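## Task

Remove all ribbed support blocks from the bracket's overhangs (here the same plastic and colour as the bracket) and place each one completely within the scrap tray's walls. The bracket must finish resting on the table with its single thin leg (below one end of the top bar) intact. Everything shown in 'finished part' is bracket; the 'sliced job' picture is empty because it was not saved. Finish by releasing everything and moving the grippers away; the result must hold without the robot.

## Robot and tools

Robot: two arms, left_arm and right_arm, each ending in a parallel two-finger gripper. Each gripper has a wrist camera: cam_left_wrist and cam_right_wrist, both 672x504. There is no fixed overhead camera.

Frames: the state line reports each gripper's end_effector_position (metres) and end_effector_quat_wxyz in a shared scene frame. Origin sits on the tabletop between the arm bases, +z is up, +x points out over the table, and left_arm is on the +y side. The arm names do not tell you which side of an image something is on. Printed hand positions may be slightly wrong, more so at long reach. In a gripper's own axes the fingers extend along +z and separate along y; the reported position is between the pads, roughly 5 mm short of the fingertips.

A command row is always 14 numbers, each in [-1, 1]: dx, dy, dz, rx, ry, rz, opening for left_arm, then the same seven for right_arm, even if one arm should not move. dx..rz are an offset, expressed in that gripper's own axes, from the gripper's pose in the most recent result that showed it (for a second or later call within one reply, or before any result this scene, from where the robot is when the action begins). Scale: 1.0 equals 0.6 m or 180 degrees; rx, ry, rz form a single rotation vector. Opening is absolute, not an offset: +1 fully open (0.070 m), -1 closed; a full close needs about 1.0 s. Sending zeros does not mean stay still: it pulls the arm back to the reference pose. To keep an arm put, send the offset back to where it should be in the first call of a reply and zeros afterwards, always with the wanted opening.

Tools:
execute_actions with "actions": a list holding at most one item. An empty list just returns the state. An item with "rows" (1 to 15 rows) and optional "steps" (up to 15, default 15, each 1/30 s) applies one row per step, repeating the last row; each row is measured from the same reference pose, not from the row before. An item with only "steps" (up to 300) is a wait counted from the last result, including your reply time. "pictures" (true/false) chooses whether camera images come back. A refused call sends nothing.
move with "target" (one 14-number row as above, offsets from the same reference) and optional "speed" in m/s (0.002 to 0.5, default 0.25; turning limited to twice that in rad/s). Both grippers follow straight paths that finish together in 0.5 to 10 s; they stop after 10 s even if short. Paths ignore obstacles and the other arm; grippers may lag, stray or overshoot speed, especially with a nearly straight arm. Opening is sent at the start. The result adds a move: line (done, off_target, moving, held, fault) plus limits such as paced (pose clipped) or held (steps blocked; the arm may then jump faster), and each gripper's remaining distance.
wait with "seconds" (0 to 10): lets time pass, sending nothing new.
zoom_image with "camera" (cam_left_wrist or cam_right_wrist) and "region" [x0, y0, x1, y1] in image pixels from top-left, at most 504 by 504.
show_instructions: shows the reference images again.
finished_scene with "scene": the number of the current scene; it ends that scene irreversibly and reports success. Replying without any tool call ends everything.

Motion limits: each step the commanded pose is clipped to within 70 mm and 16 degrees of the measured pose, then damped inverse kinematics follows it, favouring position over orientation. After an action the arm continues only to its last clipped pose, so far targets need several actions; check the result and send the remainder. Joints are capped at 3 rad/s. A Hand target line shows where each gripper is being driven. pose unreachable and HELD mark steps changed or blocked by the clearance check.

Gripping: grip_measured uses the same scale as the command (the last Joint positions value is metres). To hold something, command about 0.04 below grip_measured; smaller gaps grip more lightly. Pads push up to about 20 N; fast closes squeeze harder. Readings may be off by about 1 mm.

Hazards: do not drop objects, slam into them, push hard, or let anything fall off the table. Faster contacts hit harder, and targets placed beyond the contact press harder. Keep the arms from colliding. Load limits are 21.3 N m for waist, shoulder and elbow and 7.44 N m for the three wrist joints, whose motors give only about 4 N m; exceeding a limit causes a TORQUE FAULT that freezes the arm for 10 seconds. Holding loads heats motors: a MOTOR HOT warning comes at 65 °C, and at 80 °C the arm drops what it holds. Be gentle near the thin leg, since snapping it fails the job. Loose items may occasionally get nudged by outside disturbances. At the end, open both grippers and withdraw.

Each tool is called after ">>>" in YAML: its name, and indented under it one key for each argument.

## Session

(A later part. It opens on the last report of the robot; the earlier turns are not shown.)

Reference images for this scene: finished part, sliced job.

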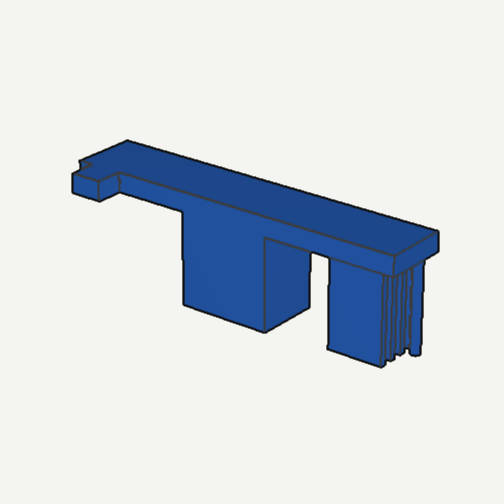

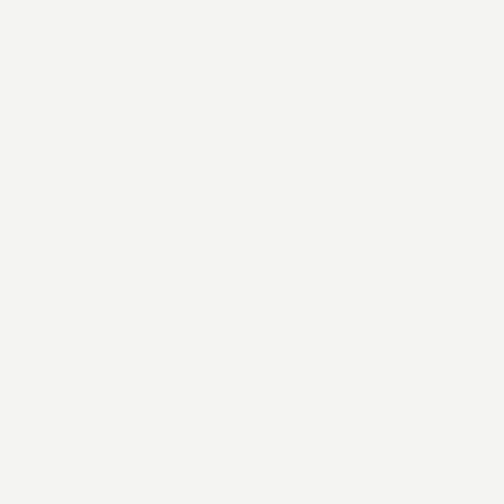

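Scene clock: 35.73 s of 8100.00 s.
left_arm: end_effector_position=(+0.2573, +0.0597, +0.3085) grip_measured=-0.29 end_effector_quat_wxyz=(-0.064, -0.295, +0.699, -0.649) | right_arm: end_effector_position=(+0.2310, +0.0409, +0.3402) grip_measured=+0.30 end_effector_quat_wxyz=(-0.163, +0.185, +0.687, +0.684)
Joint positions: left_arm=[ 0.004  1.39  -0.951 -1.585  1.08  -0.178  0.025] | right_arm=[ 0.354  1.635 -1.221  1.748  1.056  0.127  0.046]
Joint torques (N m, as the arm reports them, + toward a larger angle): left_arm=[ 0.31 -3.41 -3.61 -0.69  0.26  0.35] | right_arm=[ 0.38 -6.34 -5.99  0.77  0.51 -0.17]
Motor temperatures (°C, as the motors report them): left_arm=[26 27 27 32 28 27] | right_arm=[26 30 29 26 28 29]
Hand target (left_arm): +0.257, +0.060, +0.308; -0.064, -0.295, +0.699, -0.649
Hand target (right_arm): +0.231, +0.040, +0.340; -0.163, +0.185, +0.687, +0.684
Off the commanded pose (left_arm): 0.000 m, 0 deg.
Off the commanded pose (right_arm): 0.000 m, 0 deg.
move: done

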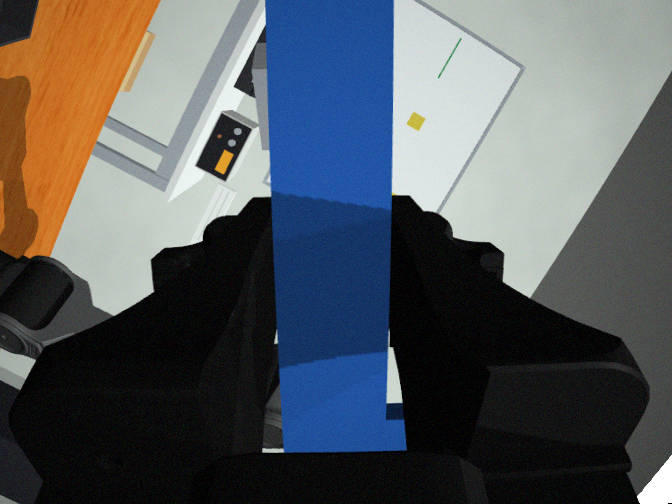

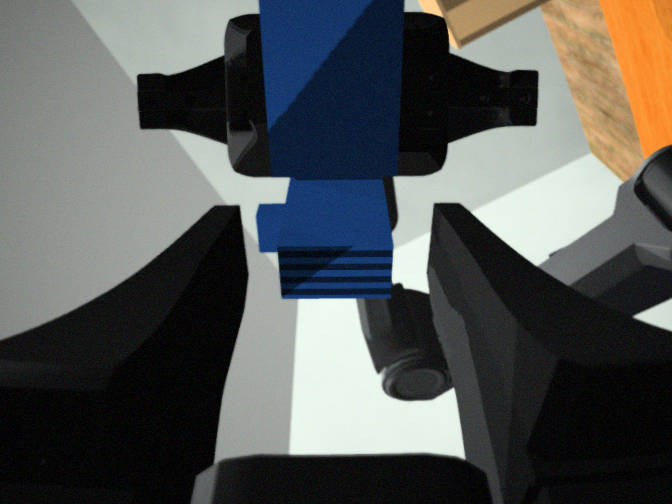

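>>> move:
  target: [0,0,0,0,0,0,-0.6,0.004,0.001,0,0,0,0,-0.1]

>>> execute_actions:
  actions:
    - {"rows":[[0,0,0,0,0,0,-0.6,0,0,0,0,0,0,-0.6]],"steps":10}
  pictures: false

>>> move:
  target: [0,0,0,0,0,0,-0.6,0.009,0.005,-0.003,0.04,0,0,-0.6]
  speed: 0.04

Scene clock: 37.77 s of 8100.00 s.
left_arm: end_effector_position=(+0.2573, +0.0597, +0.3085) grip_measured=-0.29 end_effector_quat_wxyz=(-0.064, -0.295, +0.699, -0.649) | right_arm: end_effector_position=(+0.2292, +0.0409, +0.3419) grip_measured=-0.10 end_effector_quat_wxyz=(-0.163, +0.185, +0.687, +0.684)
Joint positions: left_arm=[ 0.004  1.39  -0.951 -1.585  1.08  -0.178  0.025] | right_arm=[ 0.357  1.628 -1.22   1.747  1.052  0.133  0.032]
Joint torques (N m, as the arm reports them, + toward a larger angle): left_arm=[ 0.16 -3.65 -3.62 -0.68  0.25  0.37] | right_arm=[ 1.87 -7.4  -5.15  0.7   0.24  0.23]
Motor temperatures (°C, as the motors report them): left_arm=[26 27 27 32 28 27] | right_arm=[26 30 29 26 28 29]
Hand target (left_arm): +0.257, +0.060, +0.308; -0.064, -0.295, +0.699, -0.649
Hand target (right_arm): +0.229, +0.041, +0.342; -0.163, +0.185, +0.687, +0.684
Off the commanded pose (left_arm): 0.000 m, 0 deg.
Off the commanded pose (right_arm): 0.000 m, 0 deg.
move: done

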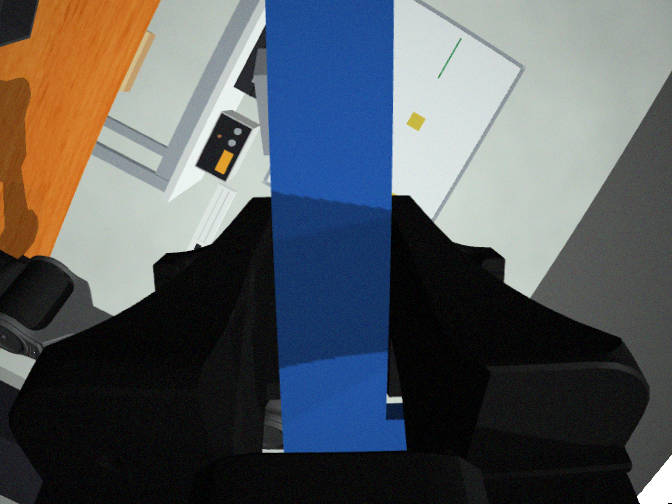

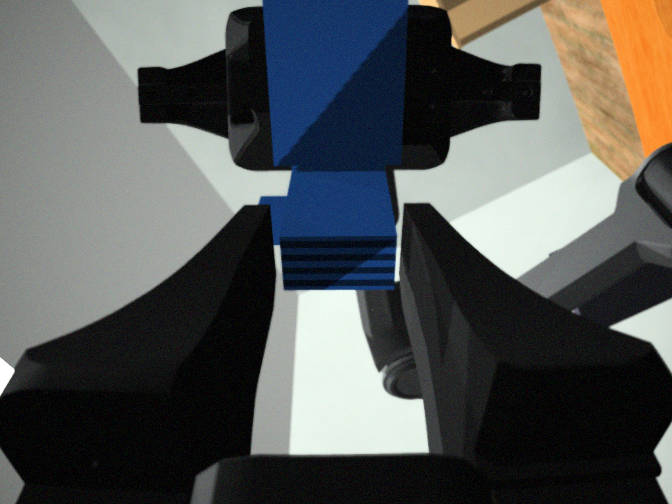

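Scene clock: 38.10 s of 8100.00 s.
left_arm: end_effector_position=(+0.2573, +0.0598, +0.3085) grip_measured=-0.29 end_effector_quat_wxyz=(-0.064, -0.295, +0.699, -0.649) | right_arm: end_effector_position=(+0.2291, +0.0409, +0.3417) grip_measured=-0.29 end_effector_quat_wxyz=(-0.163, +0.185, +0.687, +0.684)
Joint positions: left_arm=[ 0.004  1.39  -0.951 -1.586  1.08  -0.178  0.025] | right_arm=[ 0.357  1.628 -1.22   1.746  1.052  0.133  0.025]
Joint torques (N m, as the arm reports them, + toward a larger angle): left_arm=[ 0.09 -3.53 -3.59 -0.64  0.32  0.34] | right_arm=[ 1.63 -7.41 -5.35  0.92  0.26  0.22]
Motor temperatures (°C, as the motors report them): left_arm=[26 27 27 32 28 27] | right_arm=[26 30 29 26 28 29]
Hand target (left_arm): +0.257, +0.060, +0.308; -0.064, -0.295, +0.699, -0.649
Hand target (right_arm): +0.229, +0.041, +0.342; -0.163, +0.185, +0.687, +0.684
Off the commanded pose (left_arm): 0.000 m, 0 deg.
Off the commanded pose (right_arm): 0.000 m, 0 deg.
Steps of this call (steps 1 to 10: all 10 steps of this action). Readings (end_effector_position):
1: left_arm (+0.2573, +0.0597, +0.3085) | right_arm (+0.2291, +0.0409, +0.3419)
2: left_arm (+0.2573, +0.0597, +0.3085) | right_arm (+0.2291, +0.0409, +0.3419)
4: left_arm (+0.2573, +0.0598, +0.3085) | right_arm (+0.2291, +0.0409, +0.3417)
8: left_arm (+0.2573, +0.0598, +0.3085) | right_arm (+0.2291, +0.0409, +0.3417)
10: the state above

Scene clock: 40.13 s of 8100.00 s.
left_arm: end_effector_position=(+0.2574, +0.0598, +0.3084) grip_measured=-0.29 end_effector_quat_wxyz=(-0.064, -0.295, +0.699, -0.649) | right_arm: end_effector_position=(+0.2255, +0.0394, +0.3473) grip_measured=-0.29 end_effector_quat_wxyz=(-0.174, +0.174, +0.729, +0.639)
Joint positions: left_arm=[ 0.004  1.391 -0.951 -1.586  1.08  -0.178  0.025] | right_arm=[ 0.341  1.64  -1.355  1.535  1.089  0.341  0.025]
Joint torques (N m, as the arm reports them, + toward a larger angle): left_arm=[-0.31 -4.05 -3.59 -0.95  0.53  0.37] | right_arm=[ 0.26 -5.38 -6.23  0.91  0.29 -0.17]
Motor temperatures (°C, as the motors report them): left_arm=[26 26 27 32 28 27] | right_arm=[26 30 29 26 28 29]
Hand target (left_arm): +0.257, +0.060, +0.308; -0.064, -0.295, +0.699, -0.649
Hand target (right_arm): +0.226, +0.039, +0.347; -0.174, +0.174, +0.728, +0.639
Off the commanded pose (left_arm): 0.000 m, 0 deg.
Off the commanded pose (right_arm): 0.000 m, 0 deg.
move: done

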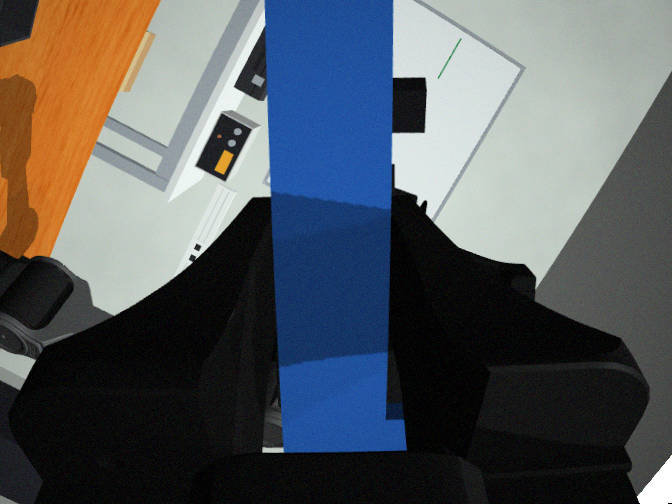

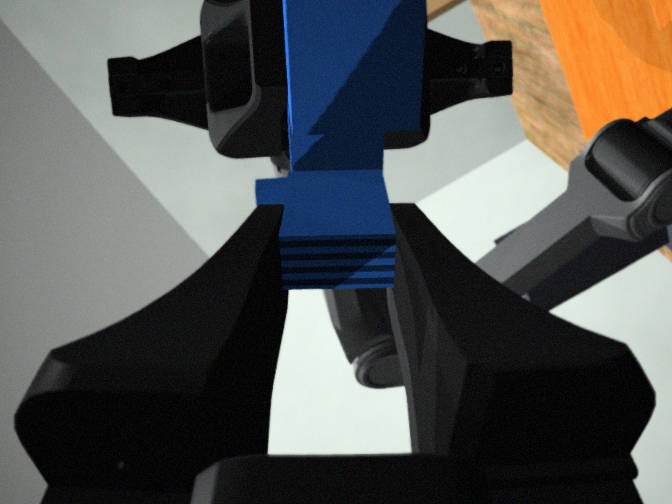

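>>> execute_actions:
  actions: []
  pictures: false

>>> move:
  target: [0,0,0,0,0,0,-0.6,0,0,-0.067,0,0,0,-0.6]
  speed: 0.1

Scene clock: 44.47 s of 8100.00 s.
left_arm: end_effector_position=(+0.2573, +0.0598, +0.3085) grip_measured=-0.29 end_effector_quat_wxyz=(-0.064, -0.295, +0.699, -0.649) | right_arm: end_effector_position=(+0.2256, +0.0394, +0.3471) grip_measured=-0.29 end_effector_quat_wxyz=(-0.174, +0.174, +0.728, +0.639)
Joint positions: left_arm=[ 0.004  1.39  -0.951 -1.586  1.08  -0.178  0.025] | right_arm=[ 0.341  1.64  -1.354  1.536  1.089  0.34   0.025]
Joint torques (N m, as the arm reports them, + toward a larger angle): left_arm=[-0.34 -3.93 -3.62 -0.96  0.54  0.29] | right_arm=[ 0.44 -5.42 -4.88  0.93  0.09 -0.2 ]
Motor temperatures (°C, as the motors report them): left_arm=[26 27 27 32 28 27] | right_arm=[26 30 29 26 28 29]
Hand target (left_arm): +0.257, +0.060, +0.308; -0.064, -0.295, +0.699, -0.649
Hand target (right_arm): +0.226, +0.039, +0.347; -0.174, +0.174, +0.728, +0.639
Off the commanded pose (left_arm): 0.000 m, 0 deg.
Off the commanded pose (right_arm): 0.000 m, 0 deg.
Steps of this call (steps 1 to 90: nothing new was sent; then 1.33 s passed at rest). Readings (end_effector_position):
1: left_arm (+0.2574, +0.0598, +0.3084) | right_arm (+0.2256, +0.0394, +0.3473)
2: left_arm (+0.2574, +0.0598, +0.3084) | right_arm (+0.2256, +0.0394, +0.3473)
4: left_arm (+0.2574, +0.0598, +0.3084) | right_arm (+0.2256, +0.0394, +0.3473)
8: left_arm (+0.2573, +0.0598, +0.3085) | right_arm (+0.2256, +0.0394, +0.3473)
90: the state above

Scene clock: 45.20 s of 8100.00 s.
left_arm: end_effector_position=(+0.2573, +0.0598, +0.3085) grip_measured=-0.29 end_effector_quat_wxyz=(-0.064, -0.295, +0.699, -0.649) | right_arm: end_effector_position=(+0.2270, -0.0006, +0.3518) grip_measured=-0.29 end_effector_quat_wxyz=(-0.173, +0.174, +0.729, +0.639)
Joint positions: left_arm=[ 0.004  1.39  -0.951 -1.586  1.08  -0.178  0.025] | right_arm=[ 0.219  1.583 -1.307  1.508  1.208  0.343  0.025]
Joint torques (N m, as the arm reports them, + toward a larger angle): left_arm=[-0.22 -3.85 -3.59 -0.93  0.53  0.31] | right_arm=[ 1.89 -5.97 -5.29  0.9   0.08  0.23]
Motor temperatures (°C, as the motors report them): left_arm=[26 27 27 32 28 27] | right_arm=[26 30 29 26 28 29]
Hand target (left_arm): +0.257, +0.060, +0.308; -0.064, -0.295, +0.699, -0.649
Hand target (right_arm): +0.227, -0.000, +0.352; -0.173, +0.174, +0.729, +0.639
Off the commanded pose (left_arm): 0.000 m, 0 deg.
Off the commanded pose (right_arm): 0.000 m, 0 deg.
move: done

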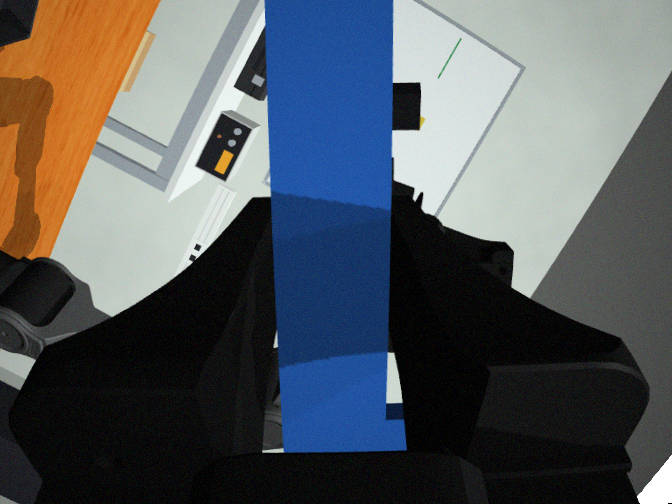

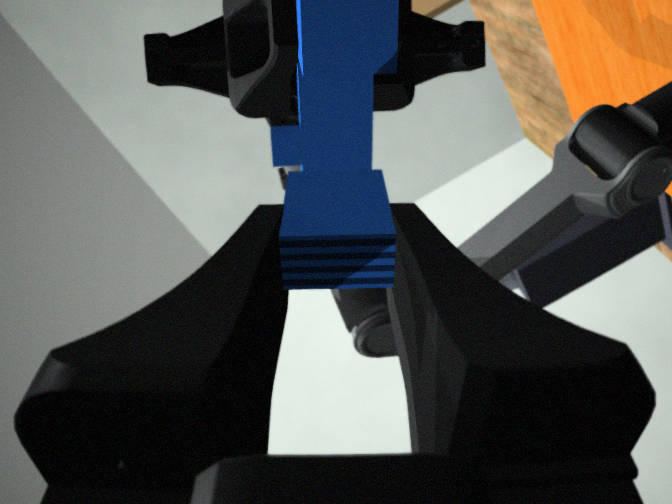

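>>> move:
  target: [0,0,0,0,0,0,-0.6,-0.31,-0.395,-0.313,0.421,-0.234,-0.219,-0.6]
  speed: 0.4

Scene clock: 48.63 s of 8100.00 s.
left_arm: end_effector_position=(+0.2573, +0.0598, +0.3085) grip_measured=-0.29 end_effector_quat_wxyz=(-0.064, -0.295, +0.699, -0.649) | right_arm: end_effector_position=(+0.2840, -0.2218, +0.0808) grip_measured=-0.29 end_effector_quat_wxyz=(+0.215, +0.000, +0.977, -0.000)
Joint positions: left_arm=[ 0.004  1.39  -0.951 -1.586  1.08  -0.178  0.025] | right_arm=[ 0.278  1.553 -0.863 -0.324  0.595  0.672  0.025]
Joint torques (N m, as the arm reports them, + toward a larger angle): left_arm=[-0.24 -3.84 -3.52 -0.95  0.53  0.32] | right_arm=[ 1.52 -3.99 -4.25  0.08 -0.06 -0.14]
Motor temperatures (°C, as the motors report them): left_arm=[26 27 27 32 28 27] | right_arm=[26 30 29 26 28 29]
Hand target (left_arm): +0.257, +0.060, +0.308; -0.064, -0.295, +0.699, -0.649
Hand target (right_arm): +0.284, -0.222, +0.081; +0.215, +0.000, +0.977, -0.001
Off the commanded pose (left_arm): 0.000 m, 0 deg.
Off the commanded pose (right_arm): 0.001 m, 0 deg.
move: done

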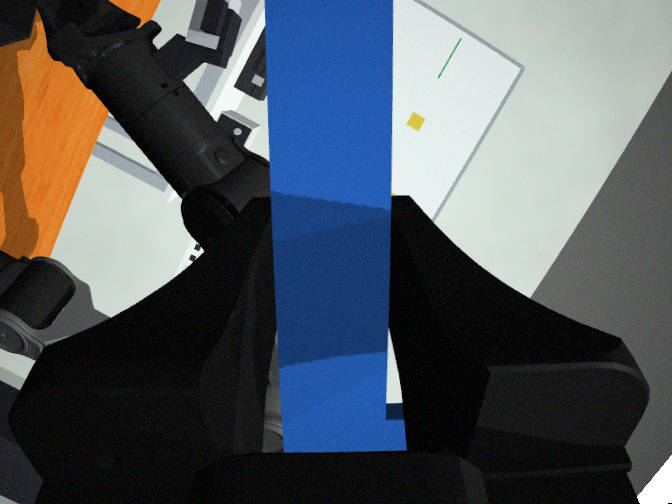

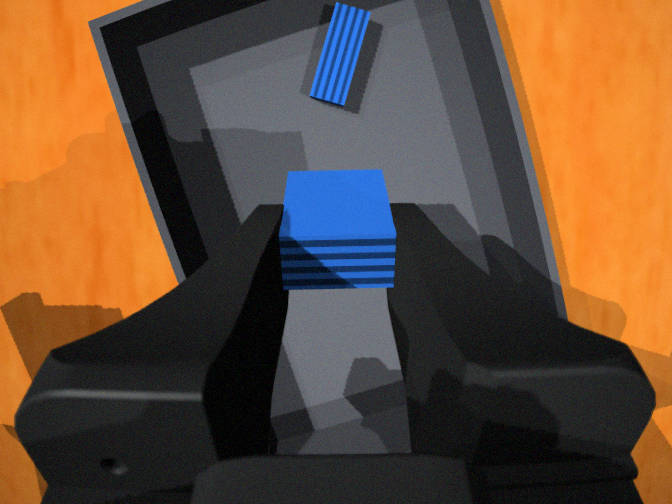

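>>> move:
  target: [0,0,0,0,0,0,-0.6,0.008,0,0.077,0,0,0,-0.6]
  speed: 0.12

>>> move:
  target: [0,0,0,0,0,0,-0.6,0,0,0,0,0,0,0.1]

>>> move:
  target: [0,0,0,0,0,0,-0.6,-0.008,0,-0.077,0,0,0,0.1]

>>> move:
  target: [0,0,0,0,0,0,-0.6,-0.167,0.365,-0.345,-0.457,0.224,0.239,0.3]
  speed: 0.4

Scene clock: 51.10 s of 8100.00 s.
left_arm: end_effector_position=(+0.2573, +0.0598, +0.3085) grip_measured=-0.29 end_effector_quat_wxyz=(-0.064, -0.295, +0.699, -0.649) | right_arm: end_effector_position=(+0.2988, -0.2225, +0.0356) grip_measured=-0.29 end_effector_quat_wxyz=(+0.215, +0.001, +0.977, -0.001)
Joint positions: left_arm=[ 0.004  1.39  -0.951 -1.586  1.08  -0.178  0.025] | right_arm=[ 0.253  1.694 -0.823 -0.428  0.421  0.773  0.025]
Joint torques (N m, as the arm reports them, + toward a larger angle): left_arm=[-0.22 -3.8  -3.75 -0.94  0.56  0.3 ] | right_arm=[ 0.92 -6.92 -4.36  0.11 -0.04 -0.15]
Motor temperatures (°C, as the motors report them): left_arm=[26 27 27 32 28 27] | right_arm=[26 30 29 26 28 29]
Hand target (left_arm): +0.257, +0.060, +0.308; -0.064, -0.295, +0.699, -0.649
Hand target (right_arm): +0.299, -0.222, +0.036; +0.215, +0.000, +0.977, -0.001
Off the commanded pose (left_arm): 0.000 m, 0 deg.
Off the commanded pose (right_arm): 0.001 m, 0 deg.
move: done

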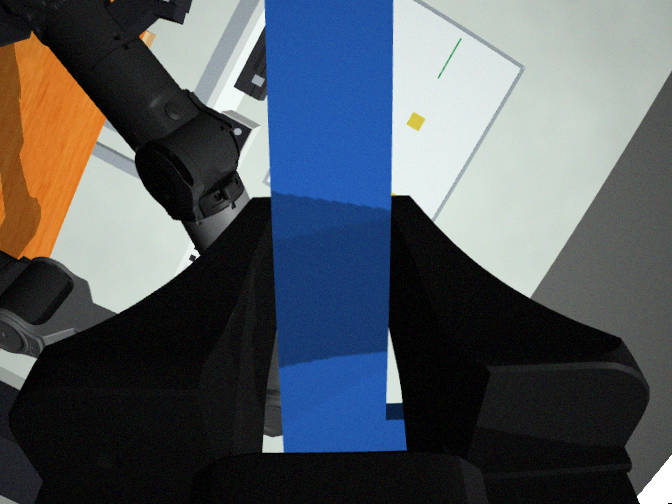

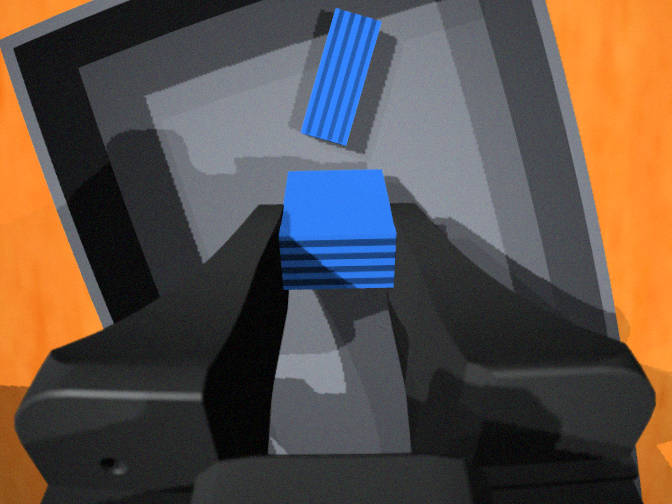

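Scene clock: 51.60 s of 8100.00 s.
left_arm: end_effector_position=(+0.2573, +0.0598, +0.3085) grip_measured=-0.29 end_effector_quat_wxyz=(-0.064, -0.295, +0.699, -0.649) | right_arm: end_effector_position=(+0.2987, -0.2225, +0.0355) grip_measured=+0.10 end_effector_quat_wxyz=(+0.214, +0.001, +0.977, -0.001)
Joint positions: left_arm=[ 0.004  1.39  -0.951 -1.586  1.08  -0.178  0.025] | right_arm=[ 0.253  1.694 -0.823 -0.428  0.422  0.773  0.039]
Joint torques (N m, as the arm reports them, + toward a larger angle): left_arm=[-0.31 -3.91 -3.57 -0.93  0.54  0.33] | right_arm=[ 0.71 -6.32 -4.01  0.03 -0.12  0.05]
Motor temperatures (°C, as the motors report them): left_arm=[26 27 27 32 28 27] | right_arm=[26 30 29 26 28 29]
Hand target (left_arm): +0.257, +0.060, +0.308; -0.064, -0.295, +0.699, -0.649
Hand target (right_arm): +0.299, -0.222, +0.036; +0.215, +0.001, +0.977, -0.001
Off the commanded pose (left_arm): 0.000 m, 0 deg.
Off the commanded pose (right_arm): 0.000 m, 0 deg.
move: done

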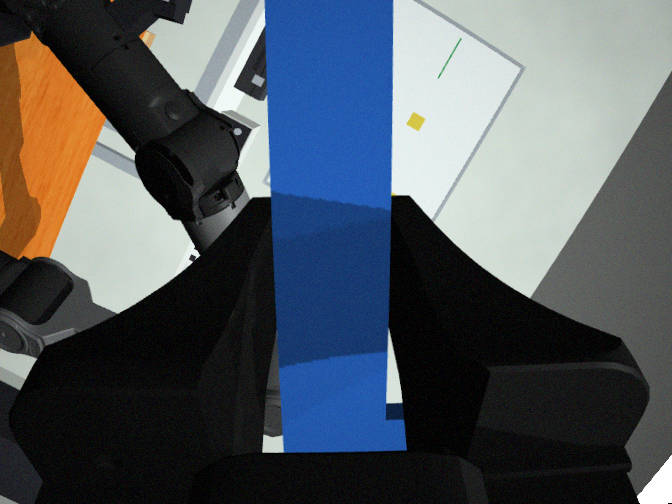

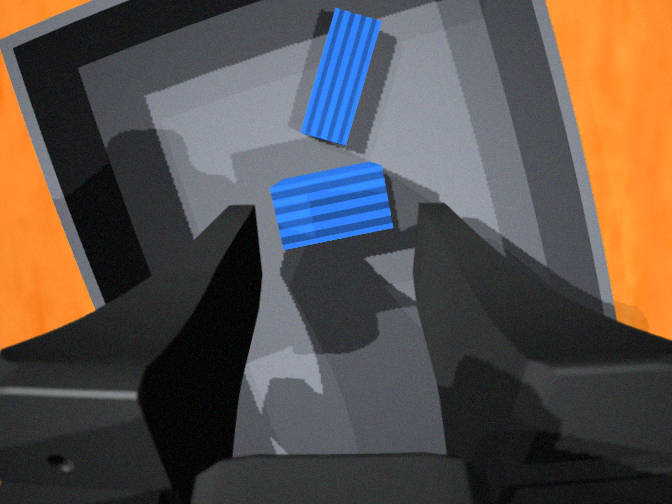

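Scene clock: 52.33 s of 8100.00 s.
left_arm: end_effector_position=(+0.2573, +0.0598, +0.3085) grip_measured=-0.29 end_effector_quat_wxyz=(-0.064, -0.295, +0.699, -0.649) | right_arm: end_effector_position=(+0.2841, -0.2219, +0.0808) grip_measured=+0.10 end_effector_quat_wxyz=(+0.215, +0.001, +0.977, -0.000)
Joint positions: left_arm=[ 0.004  1.39  -0.951 -1.586  1.08  -0.178  0.025] | right_arm=[ 0.278  1.553 -0.863 -0.324  0.595  0.672  0.039]
Joint torques (N m, as the arm reports them, + toward a larger angle): left_arm=[-0.38 -3.81 -3.56 -0.96  0.55  0.32] | right_arm=[ 1.58 -3.81 -4.83 -0.1  -0.3   0.14]
Motor temperatures (°C, as the motors report them): left_arm=[26 27 27 32 28 27] | right_arm=[26 30 29 26 28 29]
Hand target (left_arm): +0.257, +0.060, +0.308; -0.064, -0.295, +0.699, -0.649
Hand target (right_arm): +0.284, -0.222, +0.080; +0.214, +0.001, +0.977, -0.001
Off the commanded pose (left_arm): 0.000 m, 0 deg.
Off the commanded pose (right_arm): 0.001 m, 0 deg.
move: done

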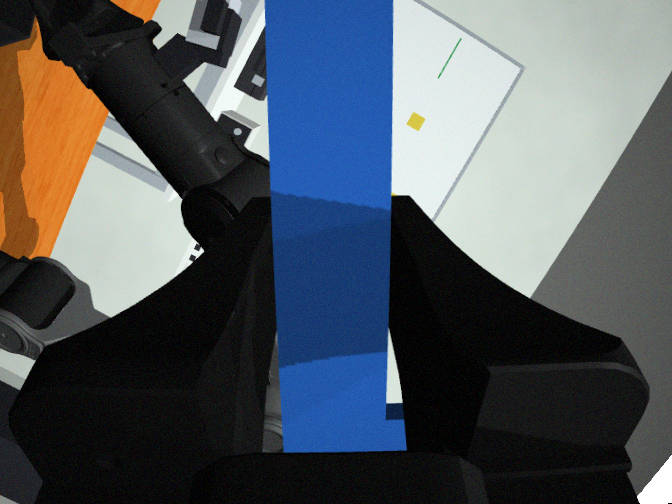

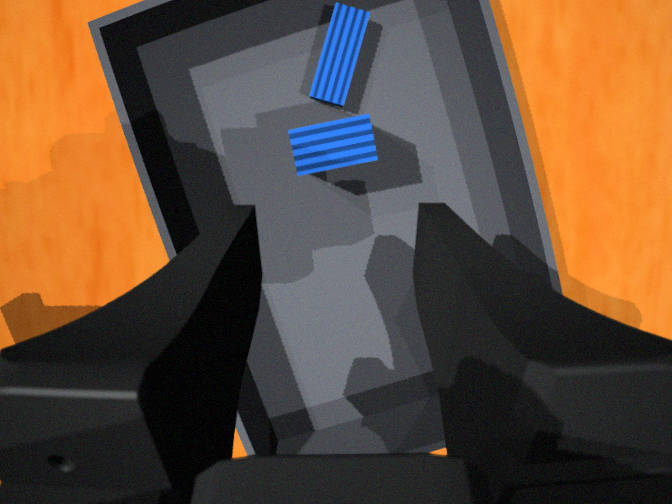

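Scene clock: 55.00 s of 8100.00 s.
left_arm: end_effector_position=(+0.2573, +0.0598, +0.3085) grip_measured=-0.29 end_effector_quat_wxyz=(-0.064, -0.295, +0.699, -0.649) | right_arm: end_effector_position=(+0.2886, -0.0021, +0.3087) grip_measured=+0.30 end_effector_quat_wxyz=(-0.154, +0.195, +0.689, +0.681)
Joint positions: left_arm=[ 0.004  1.39  -0.951 -1.586  1.08  -0.178  0.025] | right_arm=[ 0.163  1.766 -1.275  1.7    1.217  0.077  0.045]
Joint torques (N m, as the arm reports them, + toward a larger angle): left_arm=[-0.25 -3.98 -3.64 -0.95  0.57  0.32] | right_arm=[ 0.72 -6.81 -4.74  0.74  0.49 -0.01]
Motor temperatures (°C, as the motors report them): left_arm=[26 27 27 32 28 27] | right_arm=[26 30 29 26 28 29]
Hand target (left_arm): +0.257, +0.060, +0.308; -0.064, -0.295, +0.699, -0.649
Hand target (right_arm): +0.289, -0.002, +0.309; -0.154, +0.196, +0.689, +0.681
Off the commanded pose (left_arm): 0.000 m, 0 deg.
Off the commanded pose (right_arm): 0.002 m, 2 deg.
joint sent to its limit (right arm) — the command would take joint 5 (wrist pitch) past its upper limit, so that joint was sent only as far as its limit.
move: done

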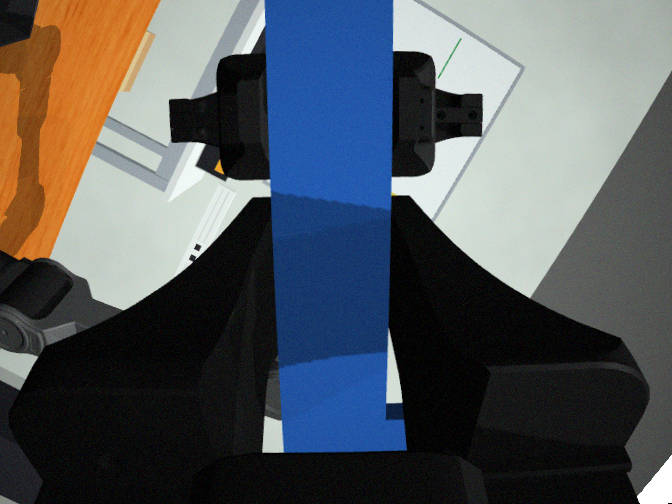

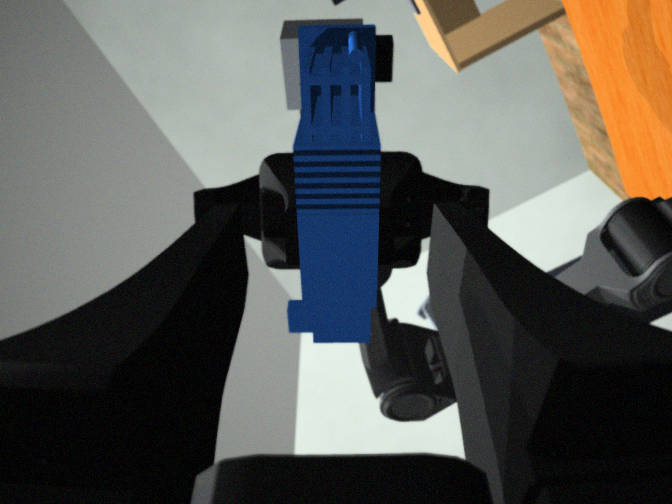

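>>> move:
  target: [0,0,0,0,0,0,-0.6,0.004,0,0.068,0,0.011,0,0.1]
  speed: 0.08

Scene clock: 56.23 s of 8100.00 s.
left_arm: end_effector_position=(+0.2573, +0.0598, +0.3085) grip_measured=-0.29 end_effector_quat_wxyz=(-0.064, -0.295, +0.699, -0.649) | right_arm: end_effector_position=(+0.2885, +0.0392, +0.3089) grip_measured=+0.10 end_effector_quat_wxyz=(-0.167, +0.183, +0.685, +0.685)
Joint positions: left_arm=[ 0.004  1.39  -0.951 -1.586  1.08  -0.178  0.025] | right_arm=[ 0.267  1.841 -1.366  1.744  1.155  0.077  0.038]
Joint torques (N m, as the arm reports them, + toward a larger angle): left_arm=[-0.21 -3.88 -3.74 -0.95  0.52  0.32] | right_arm=[ 0.15 -8.44 -5.36  0.75  0.48  0.22]
Motor temperatures (°C, as the motors report them): left_arm=[26 27 27 32 28 27] | right_arm=[26 30 29 26 28 29]
Hand target (left_arm): +0.257, +0.060, +0.308; -0.064, -0.295, +0.699, -0.649
Hand target (right_arm): +0.289, +0.039, +0.309; -0.167, +0.184, +0.685, +0.685
Off the commanded pose (left_arm): 0.000 m, 0 deg.
Off the commanded pose (right_arm): 0.001 m, 0 deg.
move: done

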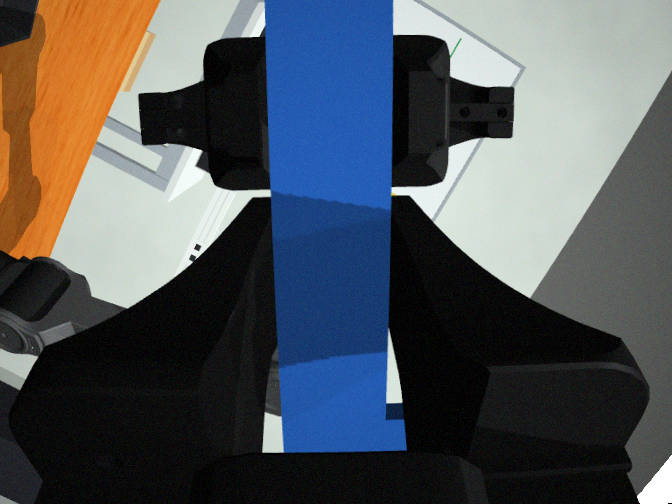

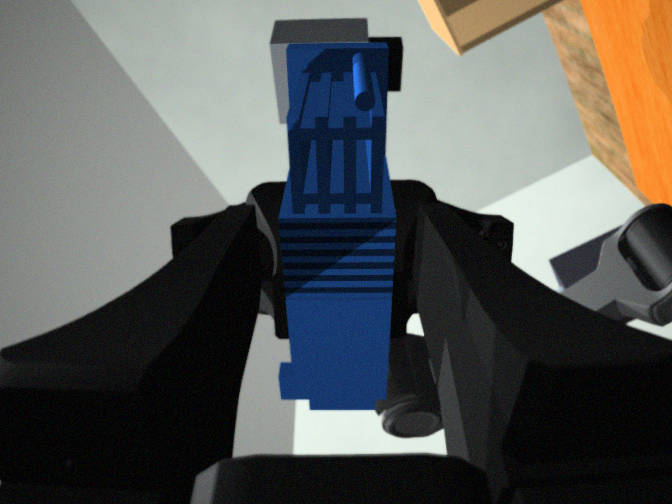

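>>> move:
  target: [0,0,0,0,0,0,-0.6,-0.005,0,0.004,0,0,0,0.0]
  speed: 0.05

>>> move:
  target: [0,0,0,0,0,0,-0.6,0,0,0,0,0,0,-0.6]

>>> move:
  target: [0,0,0,0,0,0,-0.6,0,0.006,-0.003,0.045,0,0,-0.6]
  speed: 0.04

Scene clock: 58.17 s of 8100.00 s.
left_arm: end_effector_position=(+0.2573, +0.0598, +0.3085) grip_measured=-0.29 end_effector_quat_wxyz=(-0.064, -0.295, +0.699, -0.649) | right_arm: end_effector_position=(+0.2911, +0.0414, +0.3075) grip_measured=+0.00 end_effector_quat_wxyz=(-0.167, +0.183, +0.685, +0.685)
Joint positions: left_arm=[ 0.004  1.39  -0.951 -1.586  1.08  -0.178  0.025] | right_arm=[ 0.27   1.854 -1.379  1.746  1.153  0.077  0.035]
Joint torques (N m, as the arm reports them, + toward a larger angle): left_arm=[-0.18 -3.99 -3.8  -0.93  0.53  0.29] | right_arm=[ 1.9  -7.11 -6.87  0.9   0.28 -0.21]
Motor temperatures (°C, as the motors report them): left_arm=[26 27 27 32 28 27] | right_arm=[26 30 29 26 28 29]
Hand target (left_arm): +0.257, +0.060, +0.308; -0.064, -0.295, +0.699, -0.649
Hand target (right_arm): +0.291, +0.042, +0.307; -0.167, +0.183, +0.685, +0.685
Off the commanded pose (left_arm): 0.000 m, 0 deg.
Off the commanded pose (right_arm): 0.000 m, 0 deg.
move: done

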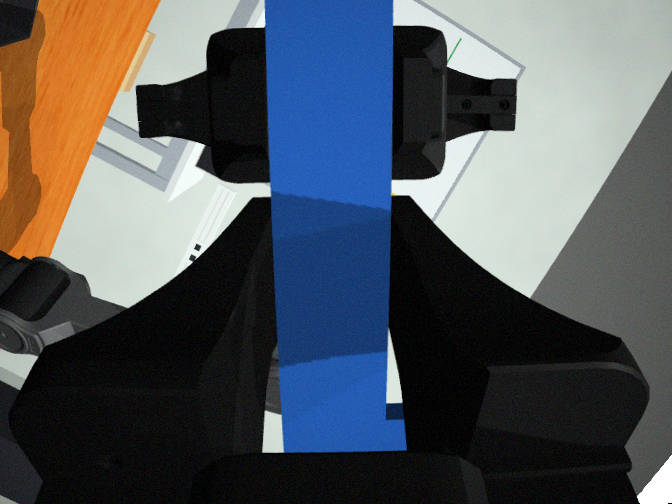

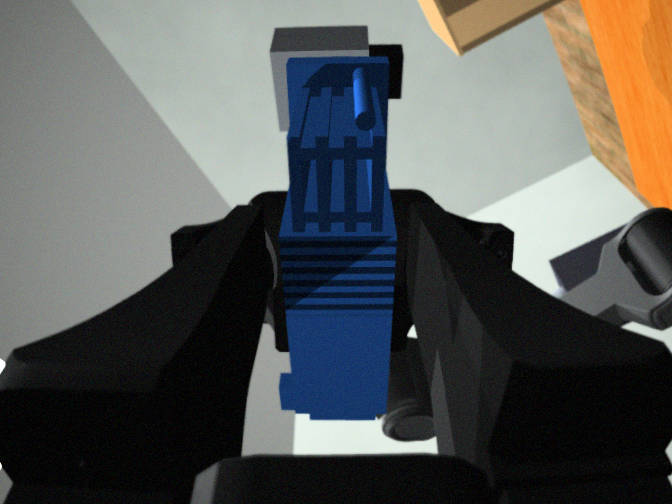

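Scene clock: 58.67 s of 8100.00 s.
left_arm: end_effector_position=(+0.2574, +0.0598, +0.3087) grip_measured=-0.29 end_effector_quat_wxyz=(-0.064, -0.295, +0.699, -0.649) | right_arm: end_effector_position=(+0.2910, +0.0415, +0.3074) grip_measured=-0.29 end_effector_quat_wxyz=(-0.167, +0.183, +0.685, +0.685)
Joint positions: left_arm=[ 0.004  1.39  -0.951 -1.586  1.08  -0.178  0.025] | right_arm=[ 0.27   1.854 -1.379  1.745  1.153  0.077  0.025]
Joint torques (N m, as the arm reports them, + toward a larger angle): left_arm=[-0.28 -3.69 -3.68 -0.63  0.55  0.29] | right_arm=[ 1.52 -7.5  -6.81  1.01  0.29 -0.14]
Motor temperatures (°C, as the motors report them): left_arm=[26 27 27 32 28 27] | right_arm=[26 30 29 26 28 29]
Hand target (left_arm): +0.257, +0.060, +0.308; -0.064, -0.295, +0.699, -0.649
Hand target (right_arm): +0.291, +0.041, +0.308; -0.167, +0.183, +0.685, +0.685
Off the commanded pose (left_arm): 0.000 m, 0 deg.
Off the commanded pose (right_arm): 0.000 m, 0 deg.
move: done

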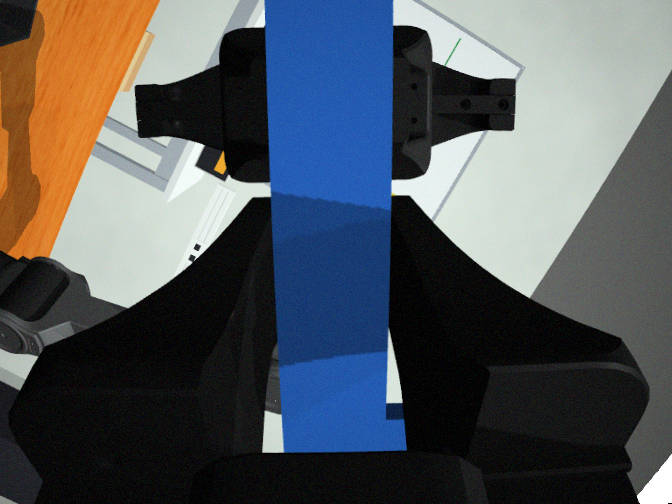

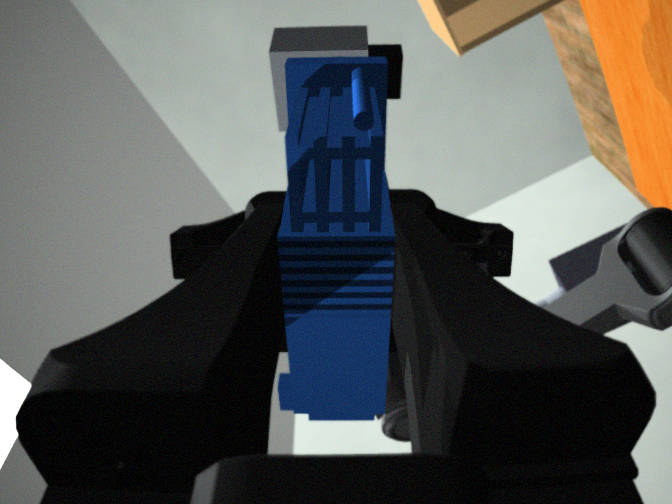

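Scene clock: 60.67 s of 8100.00 s.
left_arm: end_effector_position=(+0.2575, +0.0598, +0.3091) grip_measured=-0.27 end_effector_quat_wxyz=(-0.064, -0.295, +0.698, -0.649) | right_arm: end_effector_position=(+0.2924, +0.0400, +0.3103) grip_measured=-0.29 end_effector_quat_wxyz=(-0.180, +0.171, +0.732, +0.634)
Joint positions: left_arm=[ 0.004  1.39  -0.951 -1.587  1.08  -0.178  0.026] | right_arm=[ 0.253  1.883 -1.547  1.528  1.187  0.288  0.025]
Joint torques (N m, as the arm reports them, + toward a larger angle): left_arm=[-0.28 -2.76 -2.79  0.94  0.62  0.32] | right_arm=[-3.25 -9.51 -8.4   1.95 -0.23  0.21]
Motor temperatures (°C, as the motors report them): left_arm=[26 27 27 32 28 27] | right_arm=[26 31 29 26 28 29]
Hand target (left_arm): +0.257, +0.060, +0.309; -0.064, -0.295, +0.699, -0.649
Hand target (right_arm): +0.293, +0.040, +0.311; -0.179, +0.171, +0.732, +0.635
Off the commanded pose (left_arm): 0.000 m, 0 deg.
Off the commanded pose (right_arm): 0.001 m, 0 deg.
move: done

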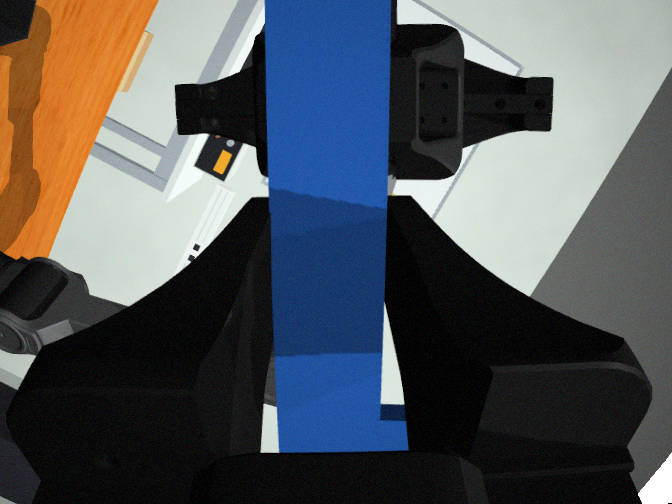

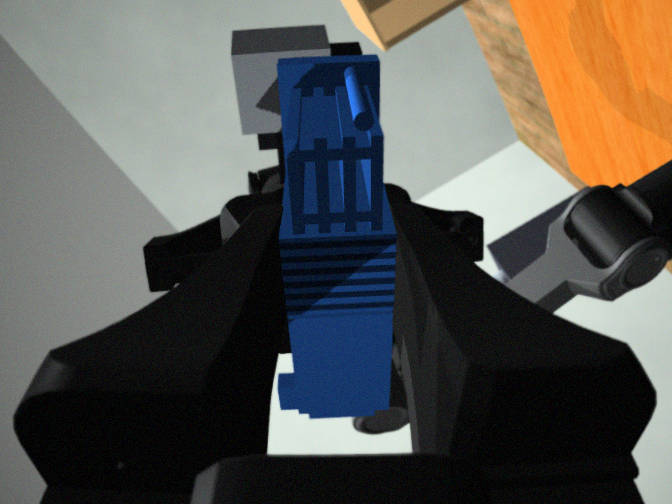

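Not clearly snapped yet; a bit more.

>>> move:
  target: [0,0,0,0,0,0,-0.6,0,0.003,-0.003,0.03,0,0,-0.6]
  speed: 0.04

Scene clock: 62.63 s of 8100.00 s.
left_arm: end_effector_position=(+0.2577, +0.0598, +0.3091) grip_measured=-0.24 end_effector_quat_wxyz=(-0.064, -0.295, +0.698, -0.649) | right_arm: end_effector_position=(+0.2933, +0.0385, +0.3122) grip_measured=-0.28 end_effector_quat_wxyz=(-0.182, +0.167, +0.761, +0.601)
Joint positions: left_arm=[ 0.004  1.39  -0.951 -1.587  1.079 -0.178  0.027] | right_arm=[ 0.25   1.903 -1.656  1.4    1.217  0.416  0.025]
Joint torques (N m, as the arm reports them, + toward a larger angle): left_arm=[-0.43 -2.62 -1.89  0.98  1.39  0.33] | right_arm=[-2.3  -9.5  -9.08  1.89 -0.35  0.27]
Motor temperatures (°C, as the motors report them): left_arm=[26 27 27 32 28 27] | right_arm=[26 31 29 27 28 29]
Hand target (left_arm): +0.257, +0.060, +0.309; -0.064, -0.295, +0.698, -0.649
Hand target (right_arm): +0.293, +0.039, +0.312; -0.182, +0.166, +0.761, +0.601
Off the commanded pose (left_arm): 0.000 m, 0 deg.
Off the commanded pose (right_arm): 0.000 m, 1 deg.
joint sent to its limit (right arm) — the command would take joint 5 (wrist pitch) past its upper limit, so that joint was sent only as far as its limit.
move: done

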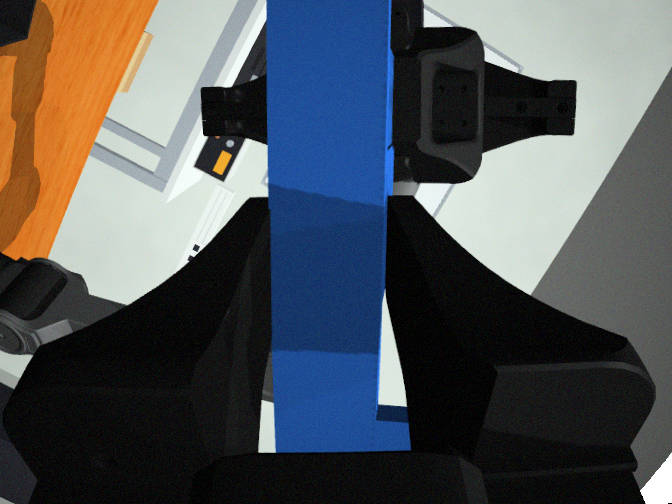

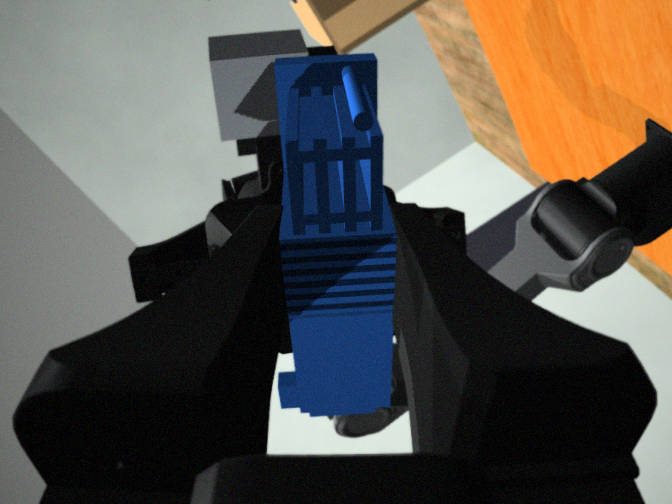

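>>> move:
  target: [0,0,0,0,0,0,-1,0,0.002,-0.002,-0.02,0,0.035,-1]
  speed: 0.04

Scene clock: 65.57 s of 8100.00 s.
left_arm: end_effector_position=(+0.2576, +0.0598, +0.3097) grip_measured=-0.24 end_effector_quat_wxyz=(-0.063, -0.294, +0.698, -0.650) | right_arm: end_effector_position=(+0.2942, +0.0376, +0.3128) grip_measured=-0.24 end_effector_quat_wxyz=(-0.209, +0.214, +0.731, +0.613)
Joint positions: left_arm=[ 0.004  1.389 -0.952 -1.588  1.079 -0.178  0.026] | right_arm=[ 0.248  1.879 -1.579  1.48   1.185  0.448  0.027]
Joint torques (N m, as the arm reports them, + toward a larger angle): left_arm=[-1.48 -1.5  -0.78  1.55  0.63  0.34] | right_arm=[ -3.45 -14.23 -10.51   3.13  -0.71   0.65]
Motor temperatures (°C, as the motors report them): left_arm=[26 26 27 32 28 27] | right_arm=[26 31 29 27 28 29]
Hand target (left_arm): +0.258, +0.060, +0.309; -0.064, -0.295, +0.698, -0.649
Hand target (right_arm): +0.294, +0.038, +0.313; -0.209, +0.214, +0.731, +0.613
Off the commanded pose (left_arm): 0.001 m, 0 deg.
Off the commanded pose (right_arm): 0.001 m, 0 deg.
move: done

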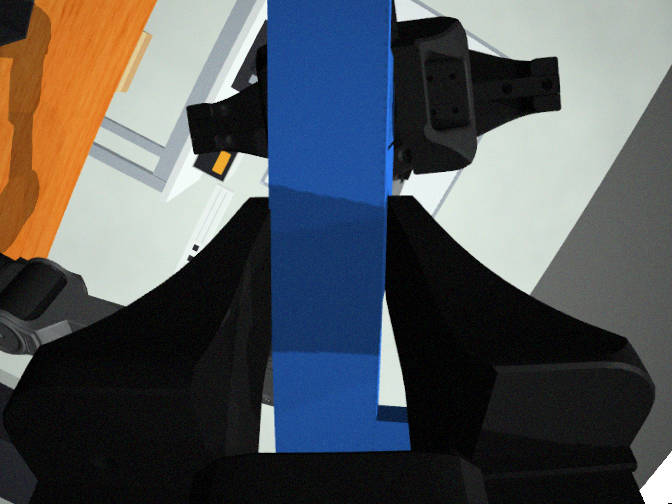

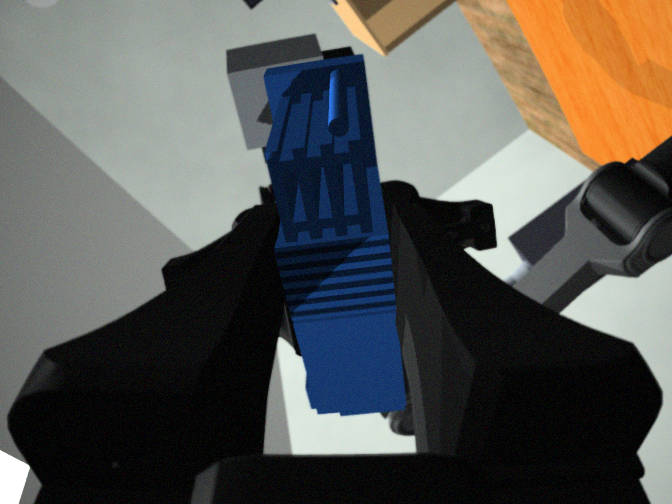

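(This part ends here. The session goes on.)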